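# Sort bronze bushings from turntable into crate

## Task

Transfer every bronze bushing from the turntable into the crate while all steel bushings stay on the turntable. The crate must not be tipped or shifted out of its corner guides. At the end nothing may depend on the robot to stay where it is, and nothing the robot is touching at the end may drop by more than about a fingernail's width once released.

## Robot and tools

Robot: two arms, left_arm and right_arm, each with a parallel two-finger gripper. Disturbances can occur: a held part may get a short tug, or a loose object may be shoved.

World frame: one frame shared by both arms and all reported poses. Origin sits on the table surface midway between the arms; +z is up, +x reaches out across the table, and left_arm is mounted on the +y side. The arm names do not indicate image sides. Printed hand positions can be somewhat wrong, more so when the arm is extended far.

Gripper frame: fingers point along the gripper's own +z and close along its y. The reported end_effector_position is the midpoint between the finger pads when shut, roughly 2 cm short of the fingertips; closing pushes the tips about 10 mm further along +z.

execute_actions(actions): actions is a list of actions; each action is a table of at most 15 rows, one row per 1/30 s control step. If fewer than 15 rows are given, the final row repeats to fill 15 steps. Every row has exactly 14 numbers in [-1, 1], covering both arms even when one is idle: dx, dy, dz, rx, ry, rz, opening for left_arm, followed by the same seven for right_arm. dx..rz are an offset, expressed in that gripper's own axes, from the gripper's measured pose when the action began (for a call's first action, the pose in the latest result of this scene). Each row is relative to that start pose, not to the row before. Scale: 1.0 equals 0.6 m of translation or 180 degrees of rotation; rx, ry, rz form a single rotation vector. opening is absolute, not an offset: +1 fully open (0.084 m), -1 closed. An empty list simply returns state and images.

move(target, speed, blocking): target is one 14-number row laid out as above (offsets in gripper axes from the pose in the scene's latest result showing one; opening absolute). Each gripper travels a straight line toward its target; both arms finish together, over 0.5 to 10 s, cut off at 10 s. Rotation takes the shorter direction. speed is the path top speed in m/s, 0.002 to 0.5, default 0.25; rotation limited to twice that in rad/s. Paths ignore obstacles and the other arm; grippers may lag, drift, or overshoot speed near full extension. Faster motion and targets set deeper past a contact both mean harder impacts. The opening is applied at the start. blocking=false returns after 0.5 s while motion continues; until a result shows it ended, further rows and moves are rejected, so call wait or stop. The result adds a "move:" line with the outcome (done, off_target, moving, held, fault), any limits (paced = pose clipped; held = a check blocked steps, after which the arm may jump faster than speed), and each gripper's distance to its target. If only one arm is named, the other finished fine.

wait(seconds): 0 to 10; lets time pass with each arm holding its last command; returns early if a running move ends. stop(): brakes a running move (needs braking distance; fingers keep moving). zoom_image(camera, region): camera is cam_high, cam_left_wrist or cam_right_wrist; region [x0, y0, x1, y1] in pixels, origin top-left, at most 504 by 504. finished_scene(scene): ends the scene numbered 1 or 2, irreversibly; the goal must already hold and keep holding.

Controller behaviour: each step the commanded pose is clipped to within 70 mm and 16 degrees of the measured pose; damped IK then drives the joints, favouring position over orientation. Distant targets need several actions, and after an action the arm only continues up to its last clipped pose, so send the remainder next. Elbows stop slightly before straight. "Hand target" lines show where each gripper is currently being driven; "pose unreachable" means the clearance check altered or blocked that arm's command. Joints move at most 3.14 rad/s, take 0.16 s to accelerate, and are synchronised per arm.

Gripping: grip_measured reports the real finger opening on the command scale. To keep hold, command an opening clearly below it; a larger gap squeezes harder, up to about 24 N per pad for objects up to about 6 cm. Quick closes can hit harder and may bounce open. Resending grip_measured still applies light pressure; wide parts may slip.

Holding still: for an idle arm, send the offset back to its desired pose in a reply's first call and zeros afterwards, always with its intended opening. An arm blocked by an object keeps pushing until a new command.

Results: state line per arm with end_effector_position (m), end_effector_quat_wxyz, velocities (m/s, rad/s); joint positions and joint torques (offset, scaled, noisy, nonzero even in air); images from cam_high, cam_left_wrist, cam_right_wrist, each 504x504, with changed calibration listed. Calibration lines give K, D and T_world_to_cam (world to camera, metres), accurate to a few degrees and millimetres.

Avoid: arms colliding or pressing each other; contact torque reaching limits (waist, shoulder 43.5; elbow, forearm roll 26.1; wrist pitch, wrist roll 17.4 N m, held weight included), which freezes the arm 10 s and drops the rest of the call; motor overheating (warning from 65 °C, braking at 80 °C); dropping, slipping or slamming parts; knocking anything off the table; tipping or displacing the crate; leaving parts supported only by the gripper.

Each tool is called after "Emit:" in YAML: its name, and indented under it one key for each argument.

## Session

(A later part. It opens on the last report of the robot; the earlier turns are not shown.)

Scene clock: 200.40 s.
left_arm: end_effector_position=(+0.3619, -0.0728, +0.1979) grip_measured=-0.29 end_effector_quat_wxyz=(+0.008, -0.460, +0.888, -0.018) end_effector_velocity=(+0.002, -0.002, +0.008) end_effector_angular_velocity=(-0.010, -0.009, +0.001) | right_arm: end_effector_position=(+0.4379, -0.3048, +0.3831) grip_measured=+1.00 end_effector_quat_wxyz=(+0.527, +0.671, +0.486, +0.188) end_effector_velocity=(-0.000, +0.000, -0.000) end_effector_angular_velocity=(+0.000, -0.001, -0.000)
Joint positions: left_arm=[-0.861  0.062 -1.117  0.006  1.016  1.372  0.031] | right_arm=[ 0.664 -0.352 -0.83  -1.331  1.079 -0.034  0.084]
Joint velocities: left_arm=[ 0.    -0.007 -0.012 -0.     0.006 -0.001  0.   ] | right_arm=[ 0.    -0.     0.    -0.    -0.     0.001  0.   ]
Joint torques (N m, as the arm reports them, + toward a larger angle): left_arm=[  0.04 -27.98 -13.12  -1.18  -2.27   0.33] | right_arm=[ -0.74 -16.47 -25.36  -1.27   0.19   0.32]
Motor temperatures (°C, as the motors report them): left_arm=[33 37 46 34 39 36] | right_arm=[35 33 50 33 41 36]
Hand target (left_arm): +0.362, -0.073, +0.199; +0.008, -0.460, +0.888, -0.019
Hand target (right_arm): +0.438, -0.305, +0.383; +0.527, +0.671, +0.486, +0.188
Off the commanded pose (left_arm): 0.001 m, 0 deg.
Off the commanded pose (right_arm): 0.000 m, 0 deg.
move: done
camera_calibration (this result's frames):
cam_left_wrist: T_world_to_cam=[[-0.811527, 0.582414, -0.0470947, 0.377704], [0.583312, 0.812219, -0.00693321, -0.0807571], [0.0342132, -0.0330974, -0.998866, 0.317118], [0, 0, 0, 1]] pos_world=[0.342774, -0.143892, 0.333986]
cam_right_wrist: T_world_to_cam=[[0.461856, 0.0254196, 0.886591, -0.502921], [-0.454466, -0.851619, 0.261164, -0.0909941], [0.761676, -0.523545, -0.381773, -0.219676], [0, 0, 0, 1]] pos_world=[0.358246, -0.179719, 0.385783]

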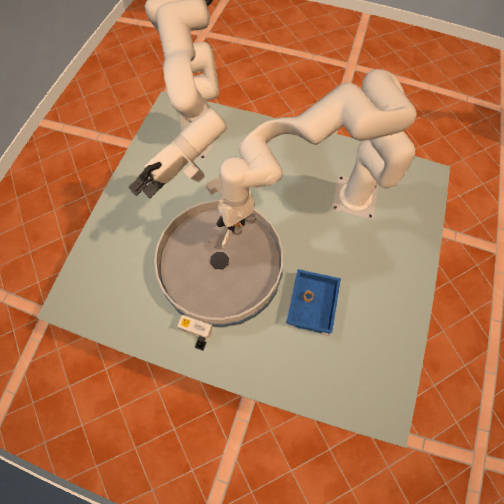

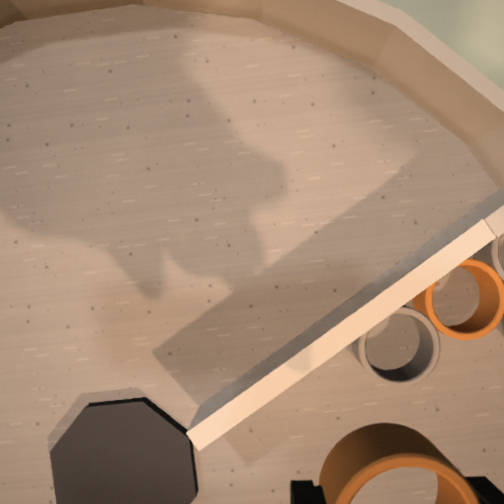

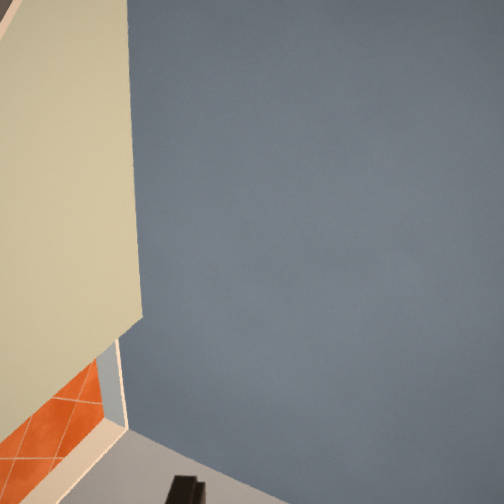

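Emit:
move:
  target: [-0.567,0.10,0,0,0,0,-1, 0,0,0,0,0,0,1]

Emit:
move:
  target: [0,0,0.21,0,0,0,-1, 0,0,0,0,0,0,1]

Emit:
execute_actions:
  actions:
    - [[0,0,0,0,0,0,0, 0,0,0,0,0,0,1]]

Emit:
move:
  target: [0,0,-0.2,0,0,0,0, 0,0,0,0,0,0,1]

Emit:
move:
  target: [0.5,0,0,0,0,0,0, 0,0,0,0,0,0,1]

Scene clock: 208.83 s.
left_arm: end_effector_position=(+0.5091, +0.2388, +0.1944) grip_measured=-0.29 end_effector_quat_wxyz=(+0.008, -0.459, +0.888, -0.018) end_effector_velocity=(+0.001, +0.002, -0.000) end_effector_angular_velocity=(-0.001, +0.002, +0.002) | right_arm: end_effector_position=(+0.4379, -0.3048, +0.3831) grip_measured=+1.00 end_effector_quat_wxyz=(+0.527, +0.671, +0.486, +0.188) end_effector_velocity=(+0.000, +0.000, -0.001) end_effector_angular_velocity=(-0.000, +0.002, +0.001)
Joint positions: left_arm=[-0.133  0.06  -1.106 -0.025  1.014  2.117  0.031] | right_arm=[ 0.664 -0.352 -0.83  -1.331  1.079 -0.034  0.084]
Joint velocities: left_arm=[ 0.005  0.004 -0.004 -0.001  0.002  0.003 -0.   ] | right_arm=[-0.     0.001  0.001  0.    -0.001  0.     0.   ]
Joint torques (N m, as the arm reports them, + toward a larger angle): left_arm=[  0.38 -28.08 -12.11  -1.28  -2.41   0.13] | right_arm=[ -0.33 -16.72 -25.43  -1.09   0.19   0.25]
Motor temperatures (°C, as the motors report them): left_arm=[33 37 47 34 39 36] | right_arm=[35 33 50 33 41 36]
Hand target (left_arm): +0.509, +0.239, +0.194; +0.008, -0.460, +0.888, -0.018
Hand target (right_arm): +0.438, -0.305, +0.383; +0.527, +0.671, +0.486, +0.188
Off the commanded pose (left_arm): 0.001 m, 0 deg.
Off the commanded pose (right_arm): 0.000 m, 0 deg.
move: done
camera_calibration (this result's frames):
cam_left_wrist: T_world_to_cam=[[-0.811183, 0.58297, -0.0461329, 0.315027], [0.583826, 0.811852, -0.00660377, -0.419989], [0.0336032, -0.0322904, -0.998913, 0.319039], [0, 0, 0, 1]] pos_world=[0.490024, 0.16762, 0.330452]
cam_right_wrist: T_world_to_cam=[[0.461856, 0.0254196, 0.886591, -0.502921], [-0.454466, -0.851619, 0.261164, -0.0909941], [0.761676, -0.523545, -0.381773, -0.219676], [0, 0, 0, 1]] pos_world=[0.358246, -0.179719, 0.385783]

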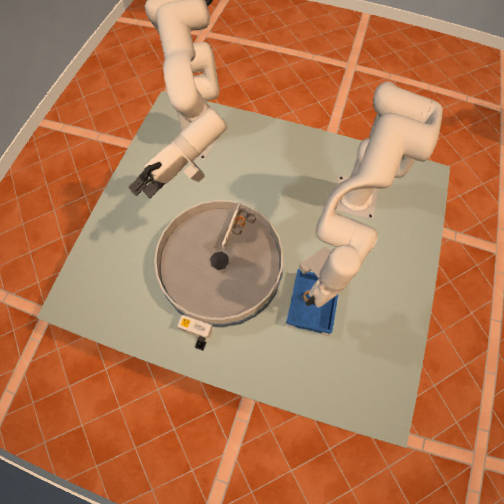

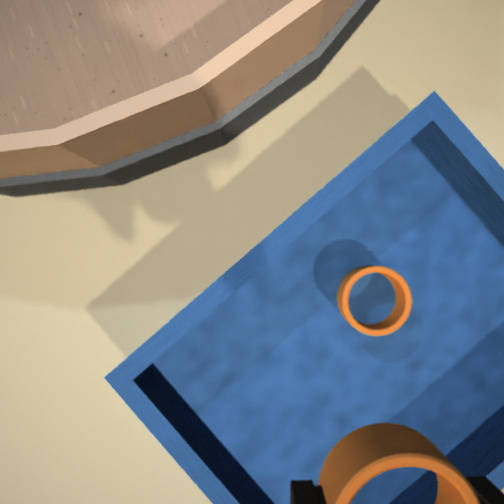

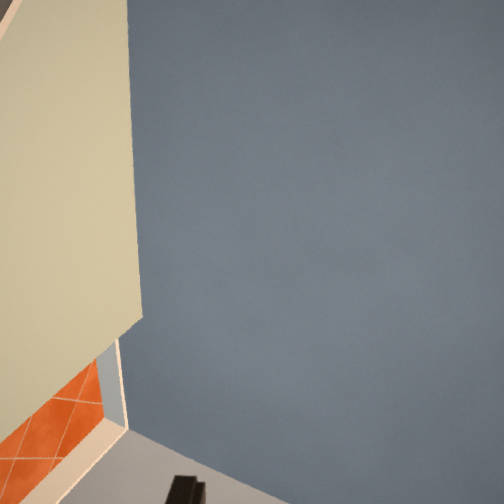

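Scene clock: 209.90 s.
left_arm: end_effector_position=(+0.5136, +0.2354, +0.0693) grip_measured=-0.29 end_effector_quat_wxyz=(+0.009, -0.459, +0.888, -0.018) end_effector_velocity=(-0.002, -0.001, -0.005) end_effector_angular_velocity=(+0.000, +0.008, -0.002) | right_arm: end_effector_position=(+0.4379, -0.3048, +0.3831) grip_measured=+1.00 end_effector_quat_wxyz=(+0.527, +0.671, +0.486, +0.188) end_effector_velocity=(-0.000, +0.000, +0.000) end_effector_angular_velocity=(-0.000, +0.000, +0.000)
Joint positions: left_arm=[-0.141  0.271 -0.983 -0.034  0.678  2.123  0.031] | right_arm=[ 0.664 -0.352 -0.83  -1.331  1.079 -0.034  0.084]
Joint velocities: left_arm=[-0.002  0.009  0.003 -0.    -0.003  0.     0.   ] | right_arm=[ 0.    -0.     0.     0.    -0.    -0.001  0.   ]
Joint torques (N m, as the arm reports them, + toward a larger angle): left_arm=[  0.21 -30.93 -11.08  -1.28  -2.22   0.22] | right_arm=[ -0.82 -16.54 -25.47  -1.06   0.21   0.38]
Motor temperatures (°C, as the motors report them): left_arm=[33 37 47 34 39 36] | right_arm=[35 33 50 33 41 36]
Hand target (left_arm): +0.513, +0.235, +0.069; +0.008, -0.459, +0.888, -0.018
Hand target (right_arm): +0.438, -0.305, +0.383; +0.527, +0.671, +0.486, +0.188
Off the commanded pose (left_arm): 0.001 m, 0 deg.
Off the commanded pose (right_arm): 0.000 m, 0 deg.
move: done
camera_calibration (this result's frames):
cam_left_wrist: T_world_to_cam=[[-0.810889, 0.583266, -0.0475345, 0.314729], [0.584155, 0.811618, -0.00621403, -0.420831], [0.0349554, -0.0328064, -0.99885, 0.193229], [0, 0, 0, 1]] pos_world=[0.494286, 0.164322, 0.205352]
cam_right_wrist: T_world_to_cam=[[0.461856, 0.0254197, 0.886591, -0.502921], [-0.454466, -0.851619, 0.261164, -0.0909941], [0.761676, -0.523545, -0.381773, -0.219677], [0, 0, 0, 1]] pos_world=[0.358246, -0.179719, 0.385783]

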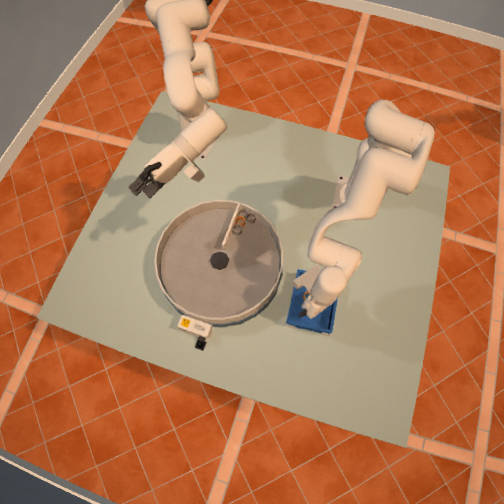

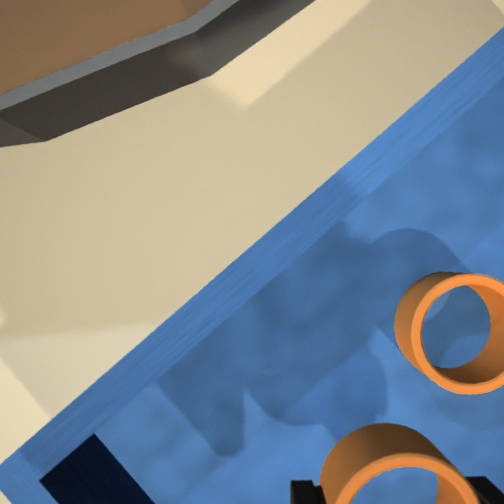

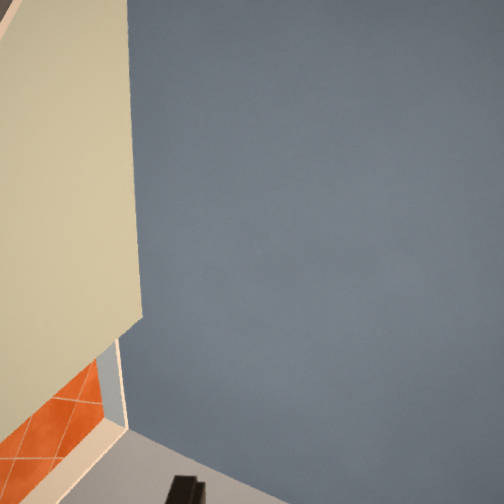

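Scene clock: 210.40 s.
left_arm: end_effector_position=(+0.5136, +0.2354, +0.0693) grip_measured=-0.01 end_effector_quat_wxyz=(+0.009, -0.459, +0.888, -0.018) end_effector_velocity=(+0.001, -0.000, +0.000) end_effector_angular_velocity=(-0.000, -0.001, +0.000) | right_arm: end_effector_position=(+0.4379, -0.3048, +0.3831) grip_measured=+1.00 end_effector_quat_wxyz=(+0.527, +0.671, +0.486, +0.188) end_effector_velocity=(+0.000, -0.000, -0.000) end_effector_angular_velocity=(-0.002, +0.000, +0.001)
Joint positions: left_arm=[-0.141  0.271 -0.983 -0.034  0.678  2.123  0.044] | right_arm=[ 0.664 -0.352 -0.83  -1.331  1.079 -0.034  0.084]
Joint velocities: left_arm=[ 0.     0.    -0.001 -0.     0.     0.     0.   ] | right_arm=[-0.     0.001  0.    -0.002  0.    -0.001  0.   ]
Joint torques (N m, as the arm reports them, + toward a larger angle): left_arm=[  0.56 -30.59 -10.45  -1.22  -2.25   0.33] | right_arm=[ -0.77 -16.5  -25.45  -1.11   0.09   0.21]
Motor temperatures (°C, as the motors report them): left_arm=[33 37 47 34 39 36] | right_arm=[35 33 50 33 41 36]
Hand target (left_arm): +0.514, +0.235, +0.069; +0.009, -0.459, +0.888, -0.018
Hand target (right_arm): +0.438, -0.305, +0.383; +0.527, +0.671, +0.486, +0.188
Off the commanded pose (left_arm): 0.000 m, 0 deg.
Off the commanded pose (right_arm): 0.000 m, 0 deg.
camera_calibration (this result's frames):
cam_left_wrist: T_world_to_cam=[[-0.810886, 0.583265, -0.047598, 0.314749], [0.584155, 0.811619, -0.00617666, -0.420843], [0.0350288, -0.0328132, -0.998847, 0.193225], [0, 0, 0, 1]] pos_world=[0.494295, 0.164322, 0.205385]
cam_right_wrist: T_world_to_cam=[[0.461856, 0.0254197, 0.886591, -0.502921], [-0.454466, -0.851619, 0.261164, -0.0909941], [0.761676, -0.523545, -0.381773, -0.219677], [0, 0, 0, 1]] pos_world=[0.358246, -0.179719, 0.385783]

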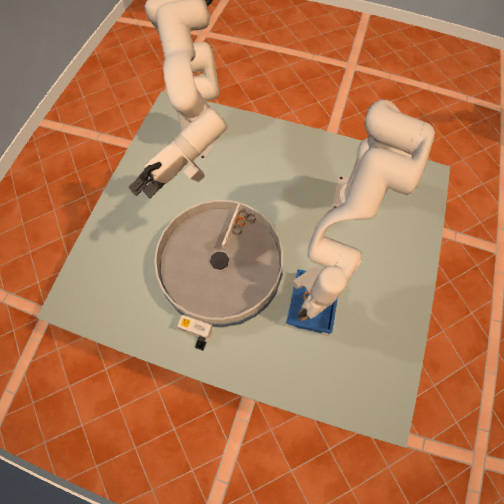

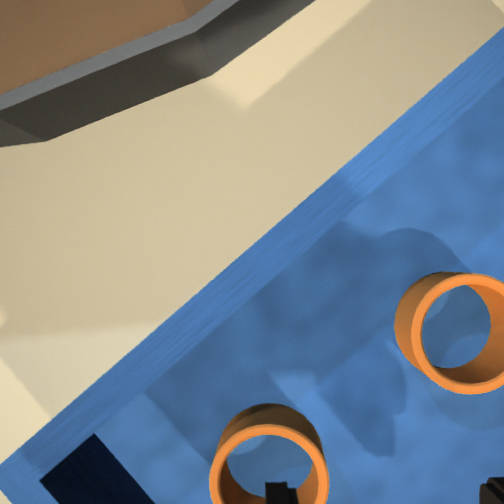

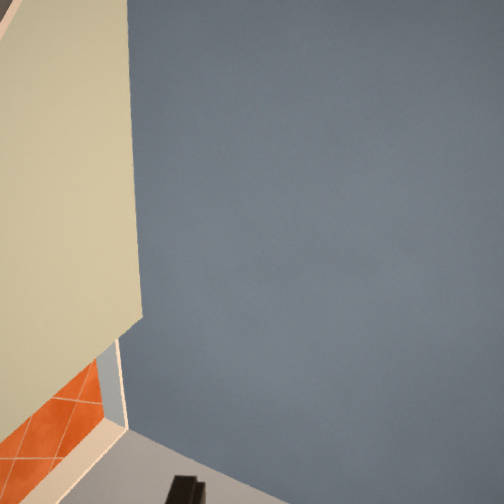

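Scene clock: 211.40 s.
left_arm: end_effector_position=(+0.5091, +0.2386, +0.1882) grip_measured=-0.01 end_effector_quat_wxyz=(+0.008, -0.459, +0.888, -0.018) end_effector_velocity=(+0.002, -0.002, +0.007) end_effector_angular_velocity=(-0.001, -0.009, -0.004) | right_arm: end_effector_position=(+0.4379, -0.3048, +0.3831) grip_measured=+1.00 end_effector_quat_wxyz=(+0.527, +0.671, +0.486, +0.188) end_effector_velocity=(-0.000, -0.000, +0.001) end_effector_angular_velocity=(+0.003, -0.001, -0.001)
Joint positions: left_arm=[-0.134  0.067 -1.096 -0.026  0.997  2.117  0.044] | right_arm=[ 0.664 -0.352 -0.83  -1.331  1.079 -0.034  0.084]
Joint velocities: left_arm=[-0.003 -0.007 -0.01   0.     0.008  0.001 -0.   ] | right_arm=[-0.    -0.001 -0.001  0.001  0.     0.001  0.   ]
Joint torques (N m, as the arm reports them, + toward a larger angle): left_arm=[  0.21 -27.29 -11.83  -1.48  -2.17   0.3 ] | right_arm=[ -0.75 -16.53 -25.47  -1.19   0.19   0.41]
Motor temperatures (°C, as the motors report them): left_arm=[33 37 47 34 39 36] | right_arm=[35 33 50 33 41 36]
Hand target (left_arm): +0.510, +0.239, +0.189; +0.009, -0.459, +0.888, -0.018
Hand target (right_arm): +0.438, -0.305, +0.383; +0.527, +0.671, +0.486, +0.188
Off the commanded pose (left_arm): 0.001 m, 0 deg.
Off the commanded pose (right_arm): 0.000 m, 0 deg.
move: done
camera_calibration (this result's frames):
cam_left_wrist: T_world_to_cam=[[-0.811184, 0.582989, -0.0458652, 0.314777], [0.583843, 0.811839, -0.00677696, -0.419891], [0.0332842, -0.0322754, -0.998925, 0.31297], [0, 0, 0, 1]] pos_world=[0.490075, 0.167473, 0.324225]
cam_right_wrist: T_world_to_cam=[[0.461856, 0.0254197, 0.886591, -0.502921], [-0.454466, -0.851619, 0.261164, -0.0909941], [0.761676, -0.523545, -0.381773, -0.219677], [0, 0, 0, 1]] pos_world=[0.358246, -0.179719, 0.385783]

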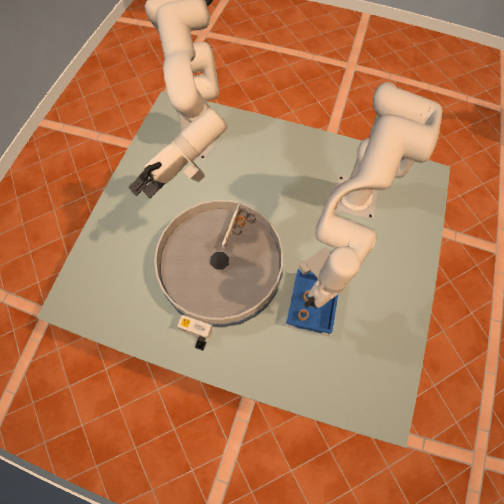

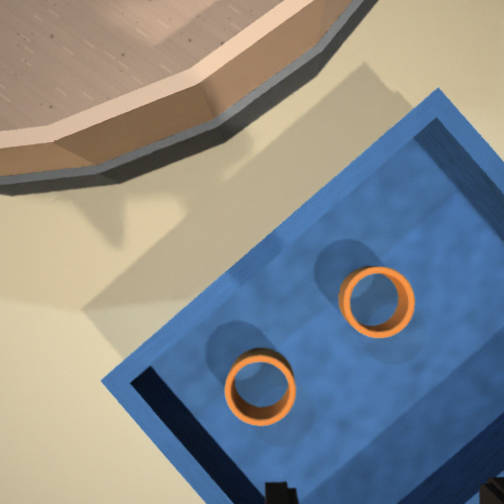

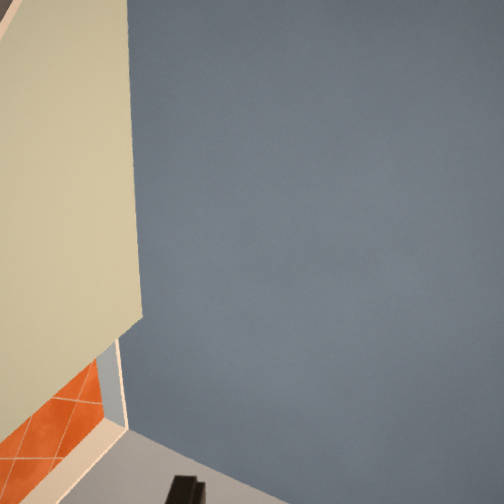

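Scene clock: 213.13 s.
left_arm: end_effector_position=(+0.3361, -0.0055, +0.1891) grip_measured=-0.01 end_effector_quat_wxyz=(+0.008, -0.460, +0.888, -0.018) end_effector_velocity=(-0.001, -0.002, +0.000) end_effector_angular_velocity=(+0.001, -0.001, -0.000) | right_arm: end_effector_position=(+0.4379, -0.3048, +0.3831) grip_measured=+1.00 end_effector_quat_wxyz=(+0.527, +0.671, +0.486, +0.188) end_effector_velocity=(+0.000, +0.000, -0.000) end_effector_angular_velocity=(+0.001, +0.001, -0.000)
Joint positions: left_arm=[-0.795 -0.147 -0.855  0.003  0.963  1.44   0.044] | right_arm=[ 0.664 -0.352 -0.83  -1.331  1.079 -0.034  0.084]
Joint velocities: left_arm=[-0.005  0.002 -0.002  0.002  0.001 -0.006  0.   ] | right_arm=[ 0.     0.001 -0.001  0.002 -0.    -0.     0.   ]
Joint torques (N m, as the arm reports them, + toward a larger angle): left_arm=[  0.87 -22.14 -12.15  -1.21  -2.42   0.01] | right_arm=[ -0.84 -16.31 -25.32  -1.12   0.16   0.27]
Motor temperatures (°C, as the motors report them): left_arm=[33 37 47 34 39 36] | right_arm=[35 33 50 33 41 36]
Hand target (left_arm): +0.336, -0.006, +0.189; +0.008, -0.459, +0.888, -0.018
Hand target (right_arm): +0.438, -0.305, +0.383; +0.527, +0.671, +0.486, +0.188
Off the commanded pose (left_arm): 0.001 m, 0 deg.
Off the commanded pose (right_arm): 0.000 m, 0 deg.
move: done
camera_calibration (this result's frames):
cam_left_wrist: T_world_to_cam=[[-0.811486, 0.582493, -0.0468334, 0.317097], [0.583387, 0.812163, -0.00706988, -0.120438], [0.0339183, -0.0330591, -0.998878, 0.311488], [0, 0, 0, 1]] pos_world=[0.317017, -0.0765937, 0.325137]
cam_right_wrist: T_world_to_cam=[[0.461856, 0.0254199, 0.886591, -0.502921], [-0.454466, -0.851619, 0.261164, -0.0909941], [0.761676, -0.523545, -0.381773, -0.219677], [0, 0, 0, 1]] pos_world=[0.358246, -0.179719, 0.385783]

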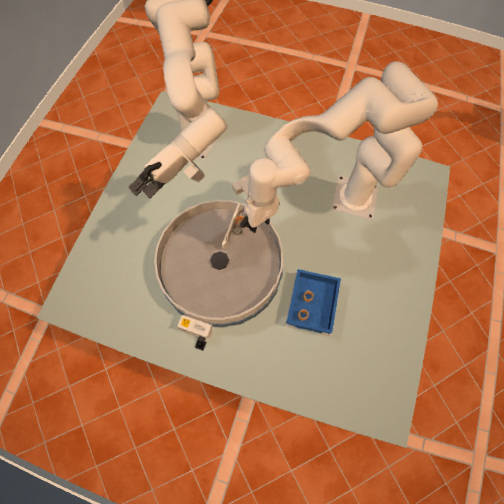

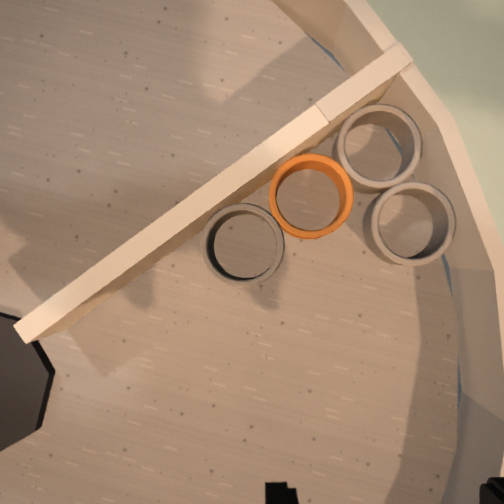

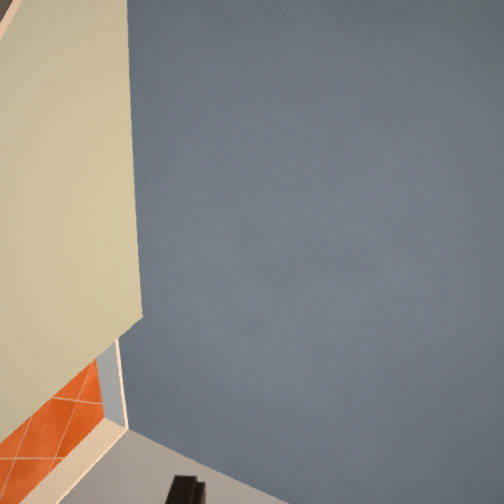

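Emit:
move:
  target: [0.05,-0.015,0.185,0,0,0,0, 0,0,0,0,0,0,1]
  speed: 0.15

Emit:
move:
  target: [0.08,0,0,0,0,0,0.0, 0,0,0,0,0,0,1]
  speed: 0.04

Emit:
execute_actions:
  actions:
    - [[0,0,0,0,0,0,-1, 0,0,0,0,0,0,1]]

Emit:
move:
  target: [0,0,-0.2,0,0,0,-1, 0,0,0,0,0,0,1]

Scene clock: 220.63 s.
left_arm: end_effector_position=(+0.3297, -0.0384, +0.0792) grip_measured=-0.01 end_effector_quat_wxyz=(+0.008, -0.460, +0.888, -0.019) end_effector_velocity=(-0.001, +0.001, -0.003) end_effector_angular_velocity=(+0.005, +0.004, +0.000) | right_arm: end_effector_position=(+0.4379, -0.3048, +0.3831) grip_measured=+1.00 end_effector_quat_wxyz=(+0.527, +0.671, +0.486, +0.188) end_effector_velocity=(-0.000, -0.001, +0.000) end_effector_angular_velocity=(-0.002, -0.001, -0.001)
Joint positions: left_arm=[-0.859  0.107 -0.79   0.008  0.643  1.371  0.044] | right_arm=[ 0.664 -0.352 -0.83  -1.331  1.079 -0.034  0.084]
Joint velocities: left_arm=[ 0.     0.006  0.002  0.001 -0.002 -0.001  0.   ] | right_arm=[-0.    -0.001  0.001 -0.002  0.001 -0.     0.   ]
Joint torques (N m, as the arm reports them, + toward a larger angle): left_arm=[  0.16 -26.45 -10.37  -1.27  -2.53   0.12] | right_arm=[ -0.63 -16.3  -25.37  -1.28   0.21   0.26]
Motor temperatures (°C, as the motors report them): left_arm=[33 37 47 34 39 36] | right_arm=[35 33 50 33 41 36]
Hand target (left_arm): +0.330, -0.038, +0.079; +0.008, -0.459, +0.888, -0.018
Hand target (right_arm): +0.438, -0.305, +0.383; +0.527, +0.671, +0.486, +0.188
Off the commanded pose (left_arm): 0.001 m, 0 deg.
Off the commanded pose (right_arm): 0.000 m, 0 deg.
move: done
camera_calibration (this result's frames):
cam_left_wrist: T_world_to_cam=[[-0.811299, 0.582679, -0.0477452, 0.325966], [0.583624, 0.811988, -0.00764252, -0.0908184], [0.0343154, -0.0340656, -0.99883, 0.20067], [0, 0, 0, 1]] pos_world=[0.310574, -0.109354, 0.215304]
cam_right_wrist: T_world_to_cam=[[0.461856, 0.0254197, 0.886591, -0.502921], [-0.454466, -0.851618, 0.261164, -0.0909941], [0.761676, -0.523545, -0.381773, -0.219677], [0, 0, 0, 1]] pos_world=[0.358246, -0.179719, 0.385783]

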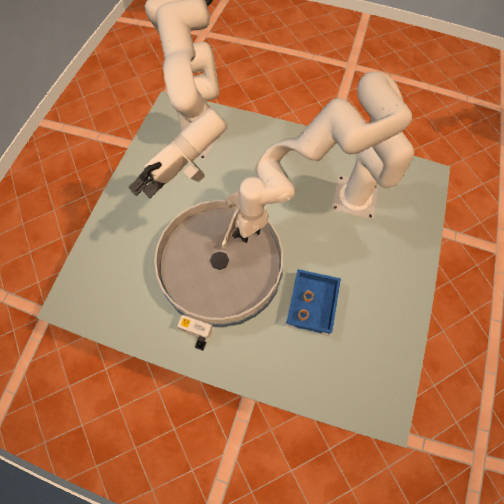

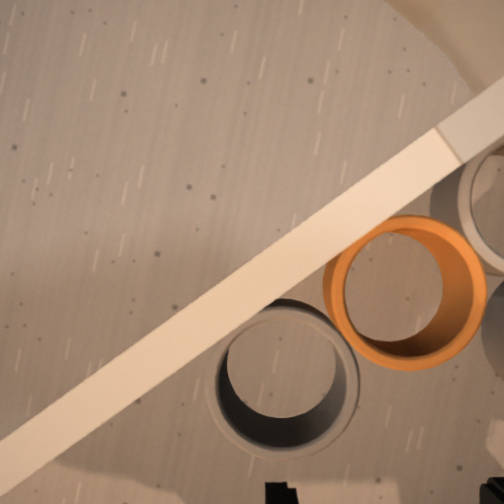

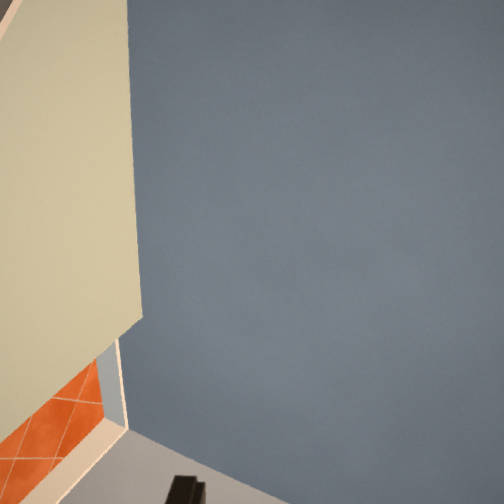

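Scene clock: 231.57 s.
left_arm: end_effector_position=(+0.3390, -0.0349, +0.0783) grip_measured=-0.01 end_effector_quat_wxyz=(+0.009, -0.497, +0.868, -0.015) end_effector_velocity=(+0.000, -0.001, +0.001) end_effector_angular_velocity=(-0.001, -0.001, -0.001) | right_arm: end_effector_position=(+0.4379, -0.3048, +0.3831) grip_measured=+1.00 end_effector_quat_wxyz=(+0.527, +0.671, +0.486, +0.188) end_effector_velocity=(-0.000, +0.000, +0.000) end_effector_angular_velocity=(+0.001, +0.000, +0.001)
Joint positions: left_arm=[-0.841  0.124 -0.811  0.017  0.654  1.298  0.044] | right_arm=[ 0.664 -0.352 -0.83  -1.331  1.079 -0.034  0.084]
Joint velocities: left_arm=[-0.001 -0.    -0.002 -0.001  0.     0.    -0.   ] | right_arm=[-0.    -0.001 -0.     0.001 -0.001 -0.001  0.   ]
Joint torques (N m, as the arm reports them, + toward a larger angle): left_arm=[ -0.27 -26.36 -10.97  -1.07  -2.18   0.13] | right_arm=[ -0.95 -16.35 -25.4   -1.14   0.07   0.35]
Motor temperatures (°C, as the motors report them): left_arm=[33 37 46 34 40 36] | right_arm=[35 33 50 33 41 36]
Hand target (left_arm): +0.339, -0.035, +0.078; +0.009, -0.497, +0.868, -0.015
Hand target (right_arm): +0.438, -0.305, +0.383; +0.527, +0.671, +0.486, +0.188
Off the commanded pose (left_arm): 0.057 m, 5 deg.
Off the commanded pose (right_arm): 0.000 m, 0 deg.
TORQUE FAULT: the external load on joint 1 (waist) of the left arm reached its load limit, and that arm stopped for 10 seconds. That time counts as 18 of the actions that you can send in this scene. A torque fault stops only its own arm. That arm's remaining commands of this call were not run. Joint 1 (waist) of that arm moved back by up to 3 degrees. That arm holds there, with its grip as last carried out, and accepts commands again: back off and push less far. That arm stops again, at the same cost, whenever a joint's load reaches its limit.
move: fault (left_arm)
camera_calibration (this result's frames):
cam_left_wrist: T_world_to_cam=[[-0.857964, 0.511975, -0.0421852, 0.344288], [0.512555, 0.858647, -0.00349469, -0.0737146], [0.034433, -0.0246205, -0.999104, 0.199938], [0, 0, 0, 1]] pos_world=[0.326285, -0.10805, 0.214025]
cam_right_wrist: T_world_to_cam=[[0.461856, 0.0254197, 0.886591, -0.502921], [-0.454466, -0.851618, 0.261164, -0.0909941], [0.761676, -0.523546, -0.381773, -0.219676], [0, 0, 0, 1]] pos_world=[0.358246, -0.179719, 0.385783]

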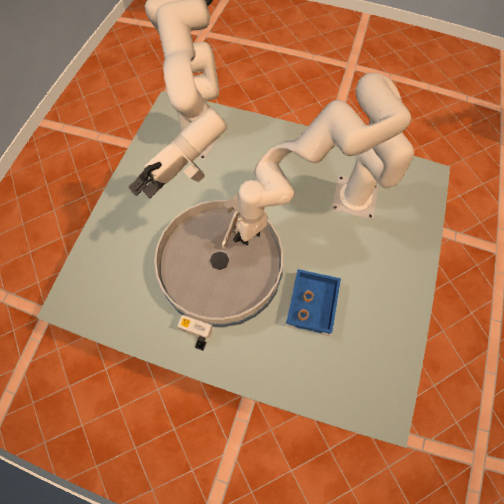

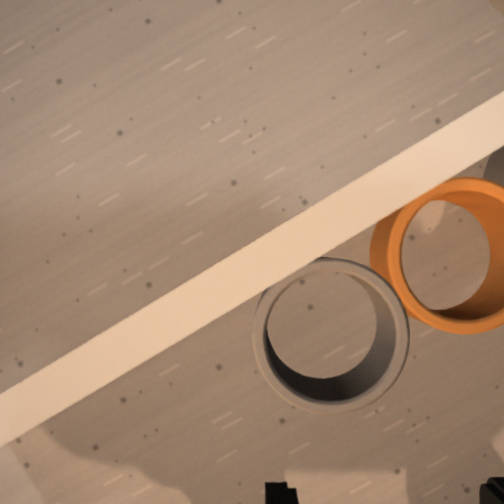

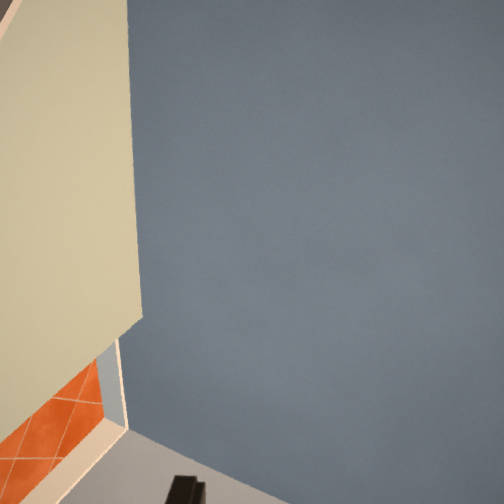

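not run: a fault stop came before this call.

not run: a fault stop came before this call.


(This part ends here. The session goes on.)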